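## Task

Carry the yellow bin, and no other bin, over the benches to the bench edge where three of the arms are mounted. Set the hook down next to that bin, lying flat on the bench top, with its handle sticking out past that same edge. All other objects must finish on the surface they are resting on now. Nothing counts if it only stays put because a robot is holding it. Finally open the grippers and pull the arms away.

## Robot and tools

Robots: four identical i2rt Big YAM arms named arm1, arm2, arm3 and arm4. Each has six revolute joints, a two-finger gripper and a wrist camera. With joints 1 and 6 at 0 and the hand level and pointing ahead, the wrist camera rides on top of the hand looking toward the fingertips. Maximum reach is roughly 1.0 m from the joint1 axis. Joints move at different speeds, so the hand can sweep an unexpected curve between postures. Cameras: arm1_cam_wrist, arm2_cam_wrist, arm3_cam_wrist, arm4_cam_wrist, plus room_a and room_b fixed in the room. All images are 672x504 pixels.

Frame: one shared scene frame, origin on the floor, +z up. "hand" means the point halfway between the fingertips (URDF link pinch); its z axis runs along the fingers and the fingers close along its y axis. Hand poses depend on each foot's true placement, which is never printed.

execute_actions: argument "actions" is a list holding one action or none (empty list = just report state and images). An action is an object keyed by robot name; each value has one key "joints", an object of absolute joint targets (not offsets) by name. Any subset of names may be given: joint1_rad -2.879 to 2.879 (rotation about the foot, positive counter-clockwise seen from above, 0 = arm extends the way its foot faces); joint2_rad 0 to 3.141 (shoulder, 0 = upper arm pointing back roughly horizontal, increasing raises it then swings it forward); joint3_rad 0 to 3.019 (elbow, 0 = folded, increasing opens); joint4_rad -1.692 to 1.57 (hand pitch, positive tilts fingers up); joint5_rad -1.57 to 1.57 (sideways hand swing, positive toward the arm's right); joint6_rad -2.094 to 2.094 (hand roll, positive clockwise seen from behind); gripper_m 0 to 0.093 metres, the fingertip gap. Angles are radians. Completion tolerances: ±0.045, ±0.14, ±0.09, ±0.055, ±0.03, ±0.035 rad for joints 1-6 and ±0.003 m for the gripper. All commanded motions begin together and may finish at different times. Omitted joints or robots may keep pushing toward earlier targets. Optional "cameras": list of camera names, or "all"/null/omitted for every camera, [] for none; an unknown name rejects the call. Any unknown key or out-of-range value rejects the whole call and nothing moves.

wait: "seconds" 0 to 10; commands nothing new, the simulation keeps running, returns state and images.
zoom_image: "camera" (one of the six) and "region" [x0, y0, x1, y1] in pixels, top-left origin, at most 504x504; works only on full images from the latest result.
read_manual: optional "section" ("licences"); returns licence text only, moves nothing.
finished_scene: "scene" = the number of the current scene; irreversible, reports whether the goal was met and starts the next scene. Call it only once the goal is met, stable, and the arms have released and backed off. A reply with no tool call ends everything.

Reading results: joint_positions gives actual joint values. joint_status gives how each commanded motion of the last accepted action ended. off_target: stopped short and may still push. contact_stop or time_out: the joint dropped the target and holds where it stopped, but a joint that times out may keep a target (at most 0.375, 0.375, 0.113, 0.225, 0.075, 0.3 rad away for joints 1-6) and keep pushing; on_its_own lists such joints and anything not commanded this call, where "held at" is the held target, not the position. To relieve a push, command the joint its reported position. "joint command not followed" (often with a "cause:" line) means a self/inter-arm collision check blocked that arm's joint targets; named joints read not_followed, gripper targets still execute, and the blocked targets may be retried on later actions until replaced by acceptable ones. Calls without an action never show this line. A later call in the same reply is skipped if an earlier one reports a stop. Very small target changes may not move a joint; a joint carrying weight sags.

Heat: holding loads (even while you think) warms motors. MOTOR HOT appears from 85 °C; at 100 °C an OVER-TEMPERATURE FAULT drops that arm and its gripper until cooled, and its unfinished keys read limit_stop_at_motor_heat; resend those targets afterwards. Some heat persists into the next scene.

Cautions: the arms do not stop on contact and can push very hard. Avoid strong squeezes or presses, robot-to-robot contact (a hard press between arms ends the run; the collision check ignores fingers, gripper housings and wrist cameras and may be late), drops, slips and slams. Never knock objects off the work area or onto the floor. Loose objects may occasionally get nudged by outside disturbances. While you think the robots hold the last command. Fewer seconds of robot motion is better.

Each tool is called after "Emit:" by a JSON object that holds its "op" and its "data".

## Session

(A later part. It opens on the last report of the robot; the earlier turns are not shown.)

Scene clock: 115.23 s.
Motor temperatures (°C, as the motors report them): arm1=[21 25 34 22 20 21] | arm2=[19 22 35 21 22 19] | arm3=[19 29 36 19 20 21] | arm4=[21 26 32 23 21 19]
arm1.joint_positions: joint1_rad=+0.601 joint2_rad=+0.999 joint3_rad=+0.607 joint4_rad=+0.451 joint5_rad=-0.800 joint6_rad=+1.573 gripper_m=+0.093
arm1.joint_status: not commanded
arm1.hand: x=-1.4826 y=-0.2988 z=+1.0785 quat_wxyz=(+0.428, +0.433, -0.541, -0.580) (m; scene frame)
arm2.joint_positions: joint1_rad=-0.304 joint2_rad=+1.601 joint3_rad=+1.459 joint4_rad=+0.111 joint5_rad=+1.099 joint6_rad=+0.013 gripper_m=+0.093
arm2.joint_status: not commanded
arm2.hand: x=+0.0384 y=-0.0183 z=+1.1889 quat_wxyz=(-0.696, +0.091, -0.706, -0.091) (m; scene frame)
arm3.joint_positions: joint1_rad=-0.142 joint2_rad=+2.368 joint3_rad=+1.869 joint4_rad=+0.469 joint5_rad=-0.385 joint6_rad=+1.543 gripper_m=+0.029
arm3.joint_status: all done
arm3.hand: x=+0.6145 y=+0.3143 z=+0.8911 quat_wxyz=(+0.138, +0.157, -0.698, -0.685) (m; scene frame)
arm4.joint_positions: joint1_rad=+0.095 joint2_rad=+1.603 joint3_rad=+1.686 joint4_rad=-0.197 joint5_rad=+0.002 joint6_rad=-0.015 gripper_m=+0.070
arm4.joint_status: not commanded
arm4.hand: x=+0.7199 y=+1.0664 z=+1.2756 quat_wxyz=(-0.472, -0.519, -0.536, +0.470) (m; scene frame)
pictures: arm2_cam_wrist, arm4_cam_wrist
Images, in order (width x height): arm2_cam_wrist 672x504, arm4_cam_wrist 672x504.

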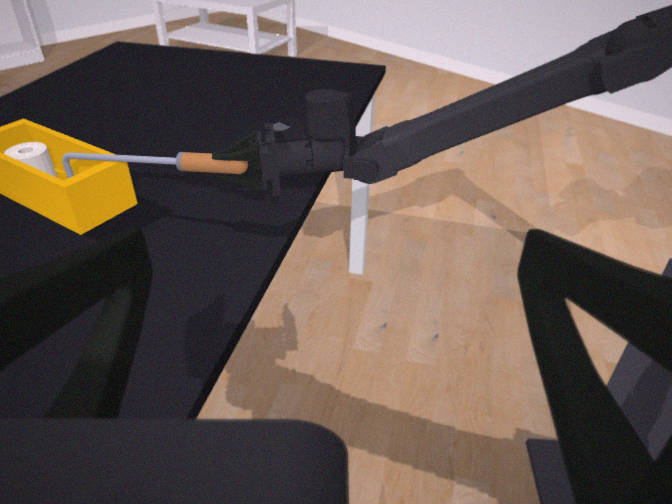

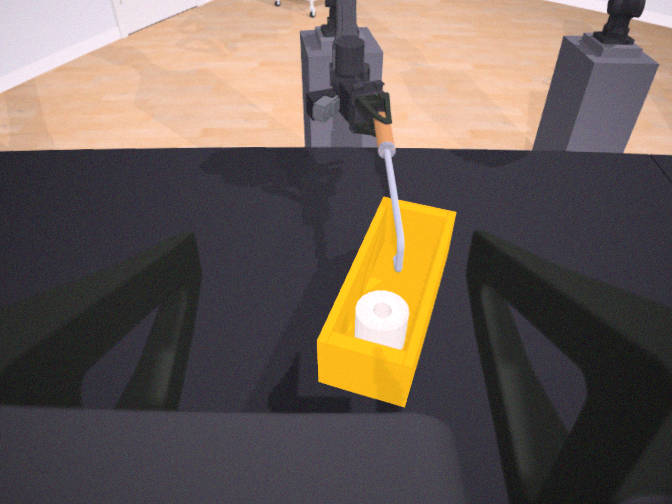

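Emit:
{"op": "execute_actions", "data": {"actions": [{"arm3":{"joints":{"joint2_rad":2.19,"joint3_rad":1.6,"joint4_rad":0.64,"joint5_rad":-0.46}}}], "cameras": ["arm4_cam_wrist"]}}

Emit:
{"op": "execute_actions", "data": {"actions": [{"arm3":{"joints":{"joint2_rad":2.0,"joint3_rad":1.23,"joint4_rad":0.81}}}], "cameras": ["arm4_cam_wrist"]}}

Emit:
{"op": "execute_actions", "data": {"actions": [{"arm3":{"joints":{"joint1_rad":-0.19,"joint2_rad":1.83,"joint3_rad":0.91,"joint4_rad":0.95}}}], "cameras": ["arm2_cam_wrist","arm4_cam_wrist"]}}

Scene clock: 120.33 s.
Motor temperatures (°C, as the motors report them): arm1=[21 25 34 22 20 21] | arm2=[19 23 36 21 22 19] | arm3=[19 29 34 19 20 21] | arm4=[21 26 32 23 21 19]
arm1.joint_positions: joint1_rad=+0.601 joint2_rad=+0.999 joint3_rad=+0.607 joint4_rad=+0.451 joint5_rad=-0.800 joint6_rad=+1.573 gripper_m=+0.093
arm1.joint_status: not commanded
arm1.hand: x=-1.4826 y=-0.2988 z=+1.0785 quat_wxyz=(+0.428, +0.433, -0.541, -0.580) (m; scene frame)
arm2.joint_positions: joint1_rad=-0.304 joint2_rad=+1.601 joint3_rad=+1.459 joint4_rad=+0.111 joint5_rad=+1.099 joint6_rad=+0.013 gripper_m=+0.093
arm2.joint_status: not commanded
arm2.hand: x=+0.0384 y=-0.0183 z=+1.1889 quat_wxyz=(-0.696, +0.091, -0.706, -0.091) (m; scene frame)
arm3.joint_positions: joint1_rad=-0.143 joint2_rad=+2.235 joint3_rad=+1.604 joint4_rad=+0.594 joint5_rad=-0.459 joint6_rad=+1.542 gripper_m=+0.029
arm3.joint_status: all done
arm3.hand: x=+0.6059 y=+0.2505 z=+0.8866 quat_wxyz=(+0.164, +0.182, -0.694, -0.677) (m; scene frame)
arm4.joint_positions: joint1_rad=+0.095 joint2_rad=+1.603 joint3_rad=+1.686 joint4_rad=-0.197 joint5_rad=+0.002 joint6_rad=-0.015 gripper_m=+0.070
arm4.joint_status: not commanded
arm4.hand: x=+0.7199 y=+1.0664 z=+1.2756 quat_wxyz=(-0.472, -0.519, -0.536, +0.470) (m; scene frame)
pictures: arm4_cam_wrist
Images, in order (width x height): arm4_cam_wrist 672x504.

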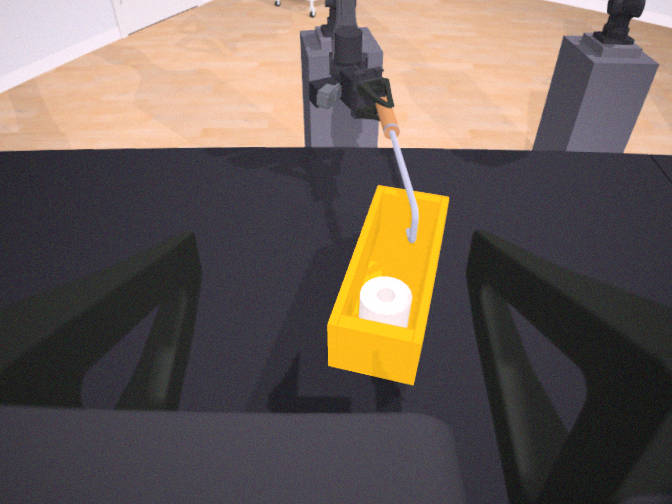

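Scene clock: 121.43 s.
Motor temperatures (°C, as the motors report them): arm1=[21 25 34 22 20 21] | arm2=[19 23 36 21 22 19] | arm3=[19 29 34 19 20 21] | arm4=[21 26 32 23 21 19]
arm1.joint_positions: joint1_rad=+0.601 joint2_rad=+0.999 joint3_rad=+0.607 joint4_rad=+0.451 joint5_rad=-0.800 joint6_rad=+1.573 gripper_m=+0.093
arm1.joint_status: not commanded
arm1.hand: x=-1.4826 y=-0.2988 z=+1.0785 quat_wxyz=(+0.428, +0.433, -0.541, -0.580) (m; scene frame)
arm2.joint_positions: joint1_rad=-0.304 joint2_rad=+1.601 joint3_rad=+1.459 joint4_rad=+0.111 joint5_rad=+1.099 joint6_rad=+0.013 gripper_m=+0.093
arm2.joint_status: not commanded
arm2.hand: x=+0.0384 y=-0.0183 z=+1.1889 quat_wxyz=(-0.696, +0.091, -0.706, -0.091) (m; scene frame)
arm3.joint_positions: joint1_rad=-0.143 joint2_rad=+2.036 joint3_rad=+1.228 joint4_rad=+0.762 joint5_rad=-0.458 joint6_rad=+1.539 gripper_m=+0.029
arm3.joint_status: all done
arm3.hand: x=+0.6095 y=+0.1497 z=+0.8854 quat_wxyz=(+0.163, +0.182, -0.697, -0.674) (m; scene frame)
arm4.joint_positions: joint1_rad=+0.095 joint2_rad=+1.603 joint3_rad=+1.686 joint4_rad=-0.197 joint5_rad=+0.002 joint6_rad=-0.015 gripper_m=+0.070
arm4.joint_status: not commanded
arm4.hand: x=+0.7199 y=+1.0664 z=+1.2756 quat_wxyz=(-0.472, -0.519, -0.536, +0.470) (m; scene frame)
pictures: arm4_cam_wrist
Images, in order (width x height): arm4_cam_wrist 672x504.

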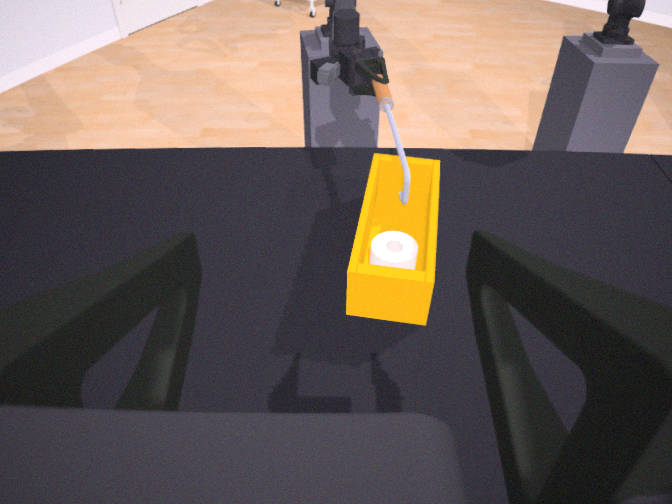

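Scene clock: 122.43 s.
Motor temperatures (°C, as the motors report them): arm1=[21 25 34 22 20 21] | arm2=[19 23 36 21 22 19] | arm3=[19 29 34 19 20 21] | arm4=[21 26 32 23 21 19]
arm1.joint_positions: joint1_rad=+0.601 joint2_rad=+0.999 joint3_rad=+0.607 joint4_rad=+0.451 joint5_rad=-0.800 joint6_rad=+1.573 gripper_m=+0.093
arm1.joint_status: not commanded
arm1.hand: x=-1.4826 y=-0.2988 z=+1.0785 quat_wxyz=(+0.428, +0.433, -0.541, -0.580) (m; scene frame)
arm2.joint_positions: joint1_rad=-0.304 joint2_rad=+1.601 joint3_rad=+1.459 joint4_rad=+0.111 joint5_rad=+1.099 joint6_rad=+0.013 gripper_m=+0.093
arm2.joint_status: not commanded
arm2.hand: x=+0.0384 y=-0.0183 z=+1.1889 quat_wxyz=(-0.696, +0.091, -0.706, -0.091) (m; scene frame)
arm3.joint_positions: joint1_rad=-0.197 joint2_rad=+1.862 joint3_rad=+0.909 joint4_rad=+0.902 joint5_rad=-0.459 joint6_rad=+1.539 gripper_m=+0.029
arm3.joint_status: all done
arm3.hand: x=+0.6474 y=+0.0544 z=+0.8836 quat_wxyz=(+0.146, +0.163, -0.703, -0.676) (m; scene frame)
arm4.joint_positions: joint1_rad=+0.095 joint2_rad=+1.603 joint3_rad=+1.686 joint4_rad=-0.197 joint5_rad=+0.002 joint6_rad=-0.015 gripper_m=+0.070
arm4.joint_status: not commanded
arm4.hand: x=+0.7199 y=+1.0664 z=+1.2756 quat_wxyz=(-0.472, -0.519, -0.536, +0.470) (m; scene frame)
pictures: arm2_cam_wrist, arm4_cam_wrist
Images, in order (width x height): arm2_cam_wrist 672x504, arm4_cam_wrist 672x504.

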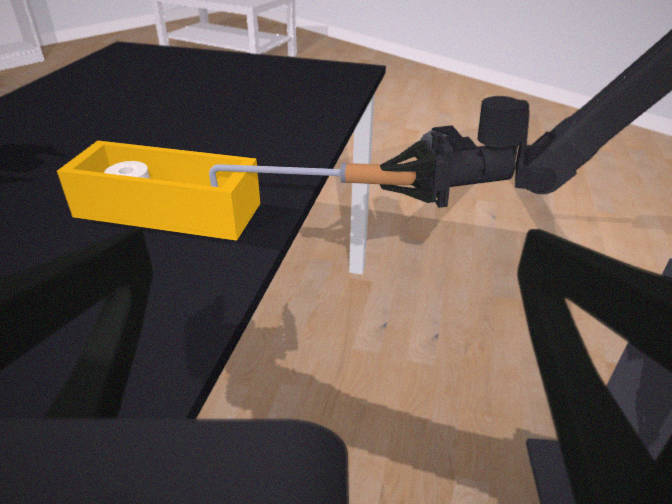

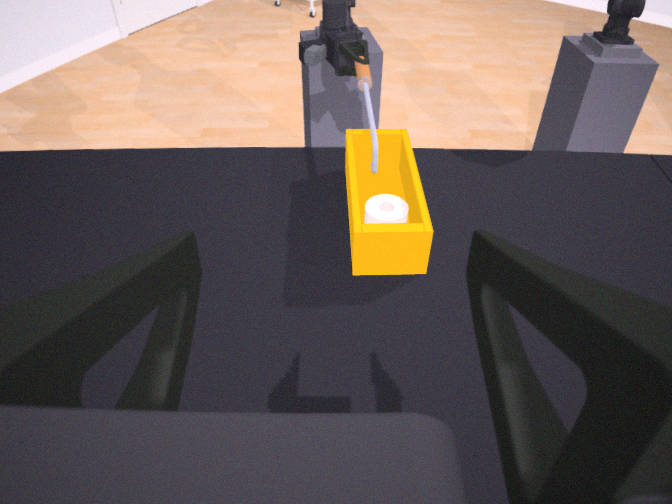

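Emit:
{"op": "execute_actions", "data": {"actions": [{"arm3":{"joints":{"joint2_rad":1.725,"joint3_rad":0.73,"joint4_rad":1.025}}}], "cameras": ["arm2_cam_wrist"]}}

Scene clock: 125.27 s.
Motor temperatures (°C, as the motors report them): arm1=[21 25 34 22 20 21] | arm2=[19 23 36 21 22 19] | arm3=[19 29 32 19 20 21] | arm4=[21 26 32 23 21 19]
arm1.joint_positions: joint1_rad=+0.601 joint2_rad=+0.999 joint3_rad=+0.607 joint4_rad=+0.451 joint5_rad=-0.800 joint6_rad=+1.573 gripper_m=+0.093
arm1.joint_status: not commanded
arm1.hand: x=-1.4826 y=-0.2988 z=+1.0785 quat_wxyz=(+0.428, +0.433, -0.541, -0.580) (m; scene frame)
arm2.joint_positions: joint1_rad=-0.304 joint2_rad=+1.601 joint3_rad=+1.459 joint4_rad=+0.111 joint5_rad=+1.099 joint6_rad=+0.013 gripper_m=+0.093
arm2.joint_status: not commanded
arm2.hand: x=+0.0384 y=-0.0183 z=+1.1889 quat_wxyz=(-0.696, +0.091, -0.706, -0.091) (m; scene frame)
arm3.joint_positions: joint1_rad=-0.197 joint2_rad=+1.756 joint3_rad=+0.728 joint4_rad=+0.972 joint5_rad=-0.459 joint6_rad=+1.539 gripper_m=+0.029
arm3.joint_status: all done
arm3.hand: x=+0.6462 y=-0.0068 z=+0.8832 quat_wxyz=(+0.146, +0.162, -0.705, -0.675) (m; scene frame)
arm4.joint_positions: joint1_rad=+0.095 joint2_rad=+1.603 joint3_rad=+1.686 joint4_rad=-0.197 joint5_rad=+0.002 joint6_rad=-0.015 gripper_m=+0.070
arm4.joint_status: not commanded
arm4.hand: x=+0.7199 y=+1.0664 z=+1.2756 quat_wxyz=(-0.472, -0.519, -0.536, +0.470) (m; scene frame)
pictures: arm2_cam_wrist
Images, in order (width x height): arm2_cam_wrist 672x504.

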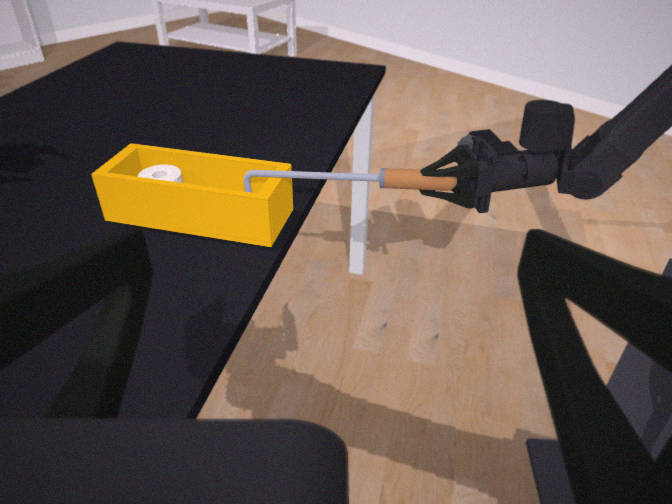

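Emit:
{"op": "execute_actions", "data": {"actions": [{"arm3":{"joints":{"joint2_rad":1.57,"joint3_rad":1.0,"joint4_rad":0.77}}}], "cameras": ["arm2_cam_wrist"]}}

Emit:
{"op": "execute_actions", "data": {"actions": [{"arm3":{"joints":{"joint1_rad":-0.335,"joint5_rad":-0.156,"joint2_rad":1.77,"joint3_rad":1.29,"joint4_rad":0.64}}}], "cameras": ["arm4_cam_wrist"]}}

Scene clock: 130.07 s.
Motor temperatures (°C, as the motors report them): arm1=[21 25 34 22 20 21] | arm2=[19 23 36 21 22 19] | arm3=[19 28 32 19 20 21] | arm4=[21 26 32 23 21 19]
arm1.joint_positions: joint1_rad=+0.601 joint2_rad=+0.999 joint3_rad=+0.607 joint4_rad=+0.451 joint5_rad=-0.800 joint6_rad=+1.573 gripper_m=+0.093
arm1.joint_status: not commanded
arm1.hand: x=-1.4826 y=-0.2988 z=+1.0785 quat_wxyz=(+0.428, +0.433, -0.541, -0.580) (m; scene frame)
arm2.joint_positions: joint1_rad=-0.304 joint2_rad=+1.601 joint3_rad=+1.459 joint4_rad=+0.111 joint5_rad=+1.099 joint6_rad=+0.013 gripper_m=+0.093
arm2.joint_status: not commanded
arm2.hand: x=+0.0384 y=-0.0183 z=+1.1889 quat_wxyz=(-0.696, +0.091, -0.706, -0.091) (m; scene frame)
arm3.joint_positions: joint1_rad=-0.197 joint2_rad=+1.590 joint3_rad=+0.946 joint4_rad=+0.761 joint5_rad=-0.459 joint6_rad=+1.548 gripper_m=+0.029
arm3.joint_status: all done
arm3.hand: x=+0.6462 y=+0.0379 z=+1.0377 quat_wxyz=(+0.134, +0.173, -0.645, -0.732) (m; scene frame)
arm4.joint_positions: joint1_rad=+0.095 joint2_rad=+1.603 joint3_rad=+1.686 joint4_rad=-0.197 joint5_rad=+0.002 joint6_rad=-0.015 gripper_m=+0.070
arm4.joint_status: not commanded
arm4.hand: x=+0.7199 y=+1.0664 z=+1.2756 quat_wxyz=(-0.472, -0.519, -0.536, +0.470) (m; scene frame)
pictures: arm2_cam_wrist
Images, in order (width x height): arm2_cam_wrist 672x504.

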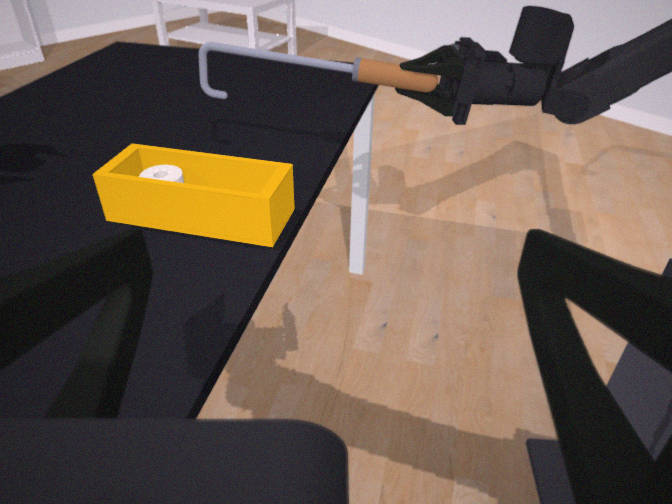

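Scene clock: 132.30 s.
Motor temperatures (°C, as the motors report them): arm1=[21 25 34 22 20 21] | arm2=[19 23 37 21 22 19] | arm3=[19 28 33 19 20 21] | arm4=[21 26 32 23 21 19]
arm1.joint_positions: joint1_rad=+0.601 joint2_rad=+0.999 joint3_rad=+0.607 joint4_rad=+0.451 joint5_rad=-0.800 joint6_rad=+1.573 gripper_m=+0.093
arm1.joint_status: not commanded
arm1.hand: x=-1.4826 y=-0.2988 z=+1.0785 quat_wxyz=(+0.428, +0.433, -0.541, -0.580) (m; scene frame)
arm2.joint_positions: joint1_rad=-0.304 joint2_rad=+1.601 joint3_rad=+1.459 joint4_rad=+0.111 joint5_rad=+1.099 joint6_rad=+0.013 gripper_m=+0.093
arm2.joint_status: not commanded
arm2.hand: x=+0.0384 y=-0.0183 z=+1.1889 quat_wxyz=(-0.696, +0.091, -0.706, -0.091) (m; scene frame)
arm3.joint_positions: joint1_rad=-0.330 joint2_rad=+1.813 joint3_rad=+1.199 joint4_rad=+0.622 joint5_rad=-0.156 joint6_rad=+1.548 gripper_m=+0.029
arm3.joint_status: joint3_rad time_out (moved +0.253 of +0.344); the others done
arm3.on_its_own: joint3_rad reads +1.199 and still pushes toward +1.290 since a time_out
arm3.hand: x=+0.7957 y=+0.1377 z=+0.9979 quat_wxyz=(-0.009, +0.011, -0.702, -0.712) (m; scene frame)
arm4.joint_positions: joint1_rad=+0.095 joint2_rad=+1.603 joint3_rad=+1.686 joint4_rad=-0.197 joint5_rad=+0.002 joint6_rad=-0.015 gripper_m=+0.070
arm4.joint_status: not commanded
arm4.hand: x=+0.7199 y=+1.0664 z=+1.2756 quat_wxyz=(-0.472, -0.519, -0.536, +0.470) (m; scene frame)
pictures: arm4_cam_wrist
Images, in order (width x height): arm4_cam_wrist 672x504.

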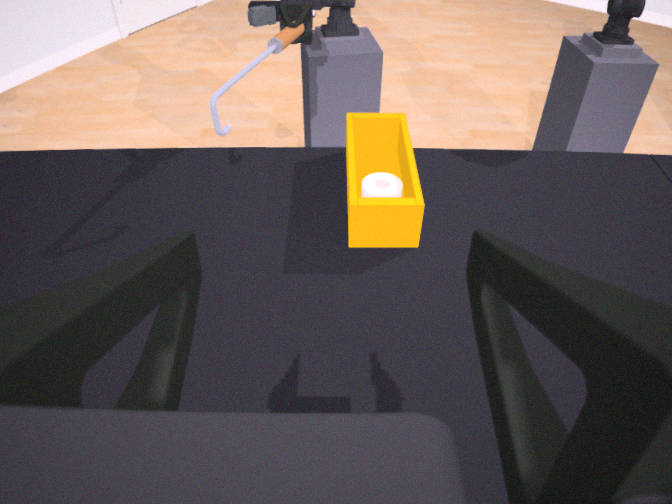

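Emit:
{"op": "execute_actions", "data": {"actions": [{"arm3":{"joints":{"joint2_rad":2.03,"joint3_rad":1.24,"joint4_rad":0.88}}}], "cameras": []}}

Emit:
{"op": "execute_actions", "data": {"actions": [{"arm3":{"joints":{"joint6_rad":0.7}}}], "cameras": ["arm4_cam_wrist"]}}

Emit:
{"op": "execute_actions", "data": {"actions": [{"arm3":{"joints":{"joint2_rad":2.07,"joint6_rad":-0.05,"joint4_rad":0.55}}}], "cameras": ["arm4_cam_wrist","arm3_cam_wrist"]}}

Scene clock: 138.60 s.
Motor temperatures (°C, as the motors report them): arm1=[21 25 34 22 20 21] | arm2=[19 23 37 21 22 19] | arm3=[19 28 35 19 20 21] | arm4=[21 26 32 23 21 19]
arm1.joint_positions: joint1_rad=+0.601 joint2_rad=+0.999 joint3_rad=+0.607 joint4_rad=+0.451 joint5_rad=-0.800 joint6_rad=+1.573 gripper_m=+0.093
arm1.joint_status: not commanded
arm1.hand: x=-1.4826 y=-0.2988 z=+1.0785 quat_wxyz=(+0.428, +0.433, -0.541, -0.580) (m; scene frame)
arm2.joint_positions: joint1_rad=-0.304 joint2_rad=+1.601 joint3_rad=+1.459 joint4_rad=+0.111 joint5_rad=+1.099 joint6_rad=+0.013 gripper_m=+0.093
arm2.joint_status: not commanded
arm2.hand: x=+0.0384 y=-0.0183 z=+1.1889 quat_wxyz=(-0.696, +0.091, -0.706, -0.091) (m; scene frame)
arm3.joint_positions: joint1_rad=-0.331 joint2_rad=+2.070 joint3_rad=+1.199 joint4_rad=+0.831 joint5_rad=-0.157 joint6_rad=+1.536 gripper_m=+0.029
arm3.joint_status: all done
arm3.hand: x=+0.7994 y=+0.1560 z=+0.8629 quat_wxyz=(-0.010, +0.013, -0.719, -0.695) (m; scene frame)
arm4.joint_positions: joint1_rad=+0.095 joint2_rad=+1.603 joint3_rad=+1.686 joint4_rad=-0.197 joint5_rad=+0.002 joint6_rad=-0.015 gripper_m=+0.070
arm4.joint_status: not commanded
arm4.hand: x=+0.7199 y=+1.0664 z=+1.2756 quat_wxyz=(-0.472, -0.519, -0.536, +0.470) (m; scene frame)
pictures: none
No camera images: the call's "cameras" was empty. Leave "cameras" out to get every camera's image.

Scene clock: 140.40 s.
Motor temperatures (°C, as the motors report them): arm1=[21 25 34 22 20 21] | arm2=[19 23 37 21 22 19] | arm3=[19 28 34 19 20 21] | arm4=[21 26 33 23 21 19]
arm1.joint_positions: joint1_rad=+0.601 joint2_rad=+0.999 joint3_rad=+0.607 joint4_rad=+0.451 joint5_rad=-0.800 joint6_rad=+1.573 gripper_m=+0.093
arm1.joint_status: not commanded
arm1.hand: x=-1.4826 y=-0.2988 z=+1.0785 quat_wxyz=(+0.428, +0.433, -0.541, -0.580) (m; scene frame)
arm2.joint_positions: joint1_rad=-0.304 joint2_rad=+1.601 joint3_rad=+1.459 joint4_rad=+0.111 joint5_rad=+1.099 joint6_rad=+0.013 gripper_m=+0.093
arm2.joint_status: not commanded
arm2.hand: x=+0.0384 y=-0.0183 z=+1.1889 quat_wxyz=(-0.696, +0.091, -0.706, -0.091) (m; scene frame)
arm3.joint_positions: joint1_rad=-0.330 joint2_rad=+2.070 joint3_rad=+1.199 joint4_rad=+0.831 joint5_rad=-0.160 joint6_rad=+0.709 gripper_m=+0.029
arm3.joint_status: all done
arm3.hand: x=+0.7984 y=+0.1560 z=+0.8629 quat_wxyz=(-0.287, +0.302, -0.652, -0.633) (m; scene frame)
arm4.joint_positions: joint1_rad=+0.095 joint2_rad=+1.603 joint3_rad=+1.686 joint4_rad=-0.197 joint5_rad=+0.002 joint6_rad=-0.015 gripper_m=+0.070
arm4.joint_status: not commanded
arm4.hand: x=+0.7199 y=+1.0664 z=+1.2756 quat_wxyz=(-0.472, -0.519, -0.536, +0.470) (m; scene frame)
pictures: arm4_cam_wrist
Images, in order (width x height): arm4_cam_wrist 672x504.

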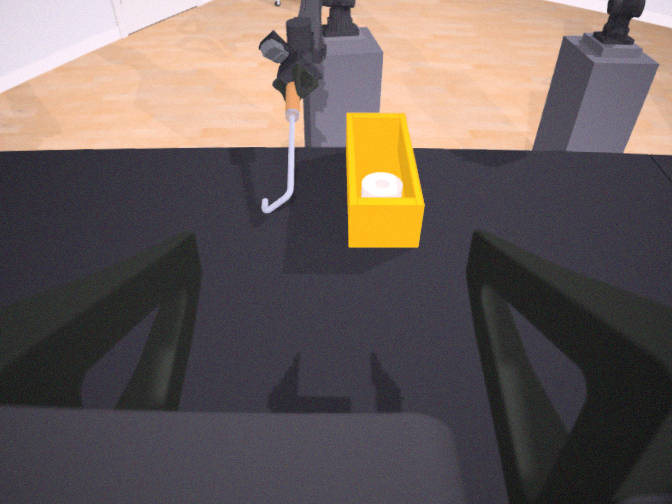

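Scene clock: 142.03 s.
Motor temperatures (°C, as the motors report them): arm1=[21 25 34 22 20 21] | arm2=[19 23 37 21 22 19] | arm3=[19 28 34 19 20 21] | arm4=[21 26 33 23 21 19]
arm1.joint_positions: joint1_rad=+0.601 joint2_rad=+0.999 joint3_rad=+0.607 joint4_rad=+0.451 joint5_rad=-0.800 joint6_rad=+1.573 gripper_m=+0.093
arm1.joint_status: not commanded
arm1.hand: x=-1.4826 y=-0.2988 z=+1.0785 quat_wxyz=(+0.428, +0.433, -0.541, -0.580) (m; scene frame)
arm2.joint_positions: joint1_rad=-0.304 joint2_rad=+1.601 joint3_rad=+1.459 joint4_rad=+0.111 joint5_rad=+1.099 joint6_rad=+0.013 gripper_m=+0.093
arm2.joint_status: not commanded
arm2.hand: x=+0.0384 y=-0.0183 z=+1.1889 quat_wxyz=(-0.696, +0.091, -0.706, -0.091) (m; scene frame)
arm3.joint_positions: joint1_rad=-0.337 joint2_rad=+2.070 joint3_rad=+1.202 joint4_rad=+0.563 joint5_rad=-0.152 joint6_rad=-0.035 gripper_m=+0.029
arm3.joint_status: all done
arm3.hand: x=+0.8038 y=+0.1457 z=+0.8001 quat_wxyz=(-0.420, +0.565, -0.571, -0.422) (m; scene frame)
arm4.joint_positions: joint1_rad=+0.095 joint2_rad=+1.603 joint3_rad=+1.686 joint4_rad=-0.197 joint5_rad=+0.002 joint6_rad=-0.015 gripper_m=+0.070
arm4.joint_status: not commanded
arm4.hand: x=+0.7199 y=+1.0664 z=+1.2756 quat_wxyz=(-0.472, -0.519, -0.536, +0.470) (m; scene frame)
pictures: arm3_cam_wrist, arm4_cam_wrist
Images, in order (width x height): arm3_cam_wrist 672x504, arm4_cam_wrist 672x504.

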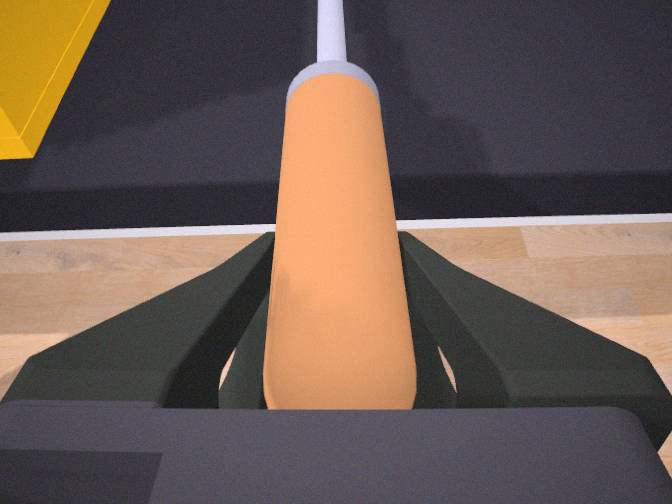

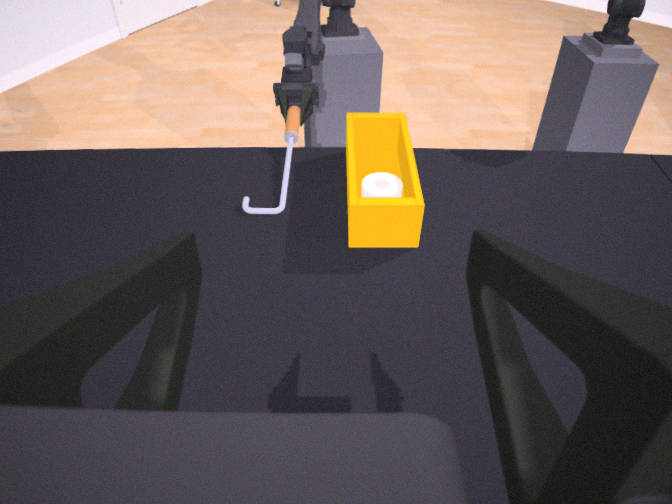

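Emit:
{"op": "execute_actions", "data": {"actions": [{"arm3":{"joints":{"gripper_m":0.07}}}], "cameras": []}}

Emit:
{"op": "execute_actions", "data": {"actions": [{"arm3":{"joints":{"joint2_rad":1.3,"joint3_rad":0.9,"joint4_rad":0.2}},"arm4":{"joints":{"joint2_rad":1.2}}}], "cameras": ["arm3_cam_wrist"]}}

Scene clock: 144.60 s.
Motor temperatures (°C, as the motors report them): arm1=[21 25 34 22 20 21] | arm2=[19 23 37 21 22 19] | arm3=[19 28 34 19 20 21] | arm4=[21 26 33 23 21 19]
arm1.joint_positions: joint1_rad=+0.601 joint2_rad=+0.999 joint3_rad=+0.607 joint4_rad=+0.451 joint5_rad=-0.800 joint6_rad=+1.573 gripper_m=+0.093
arm1.joint_status: not commanded
arm1.hand: x=-1.4826 y=-0.2988 z=+1.0785 quat_wxyz=(+0.428, +0.433, -0.541, -0.580) (m; scene frame)
arm2.joint_positions: joint1_rad=-0.304 joint2_rad=+1.601 joint3_rad=+1.459 joint4_rad=+0.111 joint5_rad=+1.099 joint6_rad=+0.013 gripper_m=+0.093
arm2.joint_status: not commanded
arm2.hand: x=+0.0384 y=-0.0183 z=+1.1889 quat_wxyz=(-0.696, +0.091, -0.706, -0.091) (m; scene frame)
arm3.joint_positions: joint1_rad=-0.337 joint2_rad=+2.070 joint3_rad=+1.202 joint4_rad=+0.563 joint5_rad=-0.152 joint6_rad=-0.040 gripper_m=+0.070
arm3.joint_status: all done
arm3.hand: x=+0.8038 y=+0.1457 z=+0.8001 quat_wxyz=(-0.421, +0.567, -0.570, -0.421) (m; scene frame)
arm4.joint_positions: joint1_rad=+0.095 joint2_rad=+1.603 joint3_rad=+1.686 joint4_rad=-0.197 joint5_rad=+0.002 joint6_rad=-0.015 gripper_m=+0.070
arm4.joint_status: not commanded
arm4.hand: x=+0.7199 y=+1.0664 z=+1.2756 quat_wxyz=(-0.472, -0.519, -0.536, +0.470) (m; scene frame)
pictures: none
No camera images: the call's "cameras" was empty. Leave "cameras" out to get every camera's image.

Scene clock: 146.37 s.
Motor temperatures (°C, as the motors report them): arm1=[21 25 34 22 20 21] | arm2=[19 23 37 21 22 19] | arm3=[19 27 33 19 20 21] | arm4=[21 26 33 23 21 19]
arm1.joint_positions: joint1_rad=+0.601 joint2_rad=+0.999 joint3_rad=+0.607 joint4_rad=+0.451 joint5_rad=-0.800 joint6_rad=+1.573 gripper_m=+0.093
arm1.joint_status: not commanded
arm1.hand: x=-1.4826 y=-0.2988 z=+1.0785 quat_wxyz=(+0.428, +0.433, -0.541, -0.580) (m; scene frame)
arm2.joint_positions: joint1_rad=-0.304 joint2_rad=+1.601 joint3_rad=+1.459 joint4_rad=+0.111 joint5_rad=+1.099 joint6_rad=+0.013 gripper_m=+0.093
arm2.joint_status: not commanded
arm2.hand: x=+0.0384 y=-0.0183 z=+1.1889 quat_wxyz=(-0.696, +0.091, -0.706, -0.091) (m; scene frame)
arm3.joint_positions: joint1_rad=-0.337 joint2_rad=+1.285 joint3_rad=+0.908 joint4_rad=+0.221 joint5_rad=-0.152 joint6_rad=-0.041 gripper_m=+0.070
arm3.joint_status: all done
arm3.hand: x=+0.7762 y=-0.0198 z=+1.0672 quat_wxyz=(-0.468, +0.540, -0.532, -0.455) (m; scene frame)
arm4.joint_positions: joint1_rad=+0.095 joint2_rad=+1.207 joint3_rad=+1.687 joint4_rad=-0.197 joint5_rad=+0.002 joint6_rad=-0.015 gripper_m=+0.070
arm4.joint_status: all done
arm4.hand: x=+0.7155 y=+1.2676 z=+1.5183 quat_wxyz=(-0.567, -0.418, -0.431, +0.564) (m; scene frame)
pictures: arm3_cam_wrist
Images, in order (width x height): arm3_cam_wrist 672x504.

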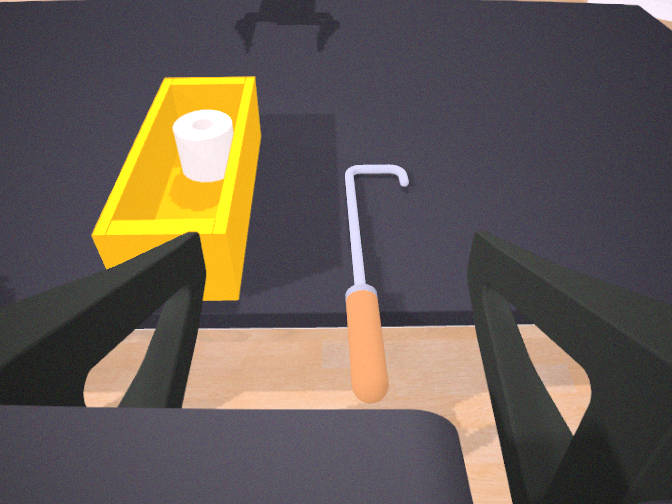

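Emit:
{"op": "finished_scene", "data": {"scene": 2}}

The scene is finished: the task was done.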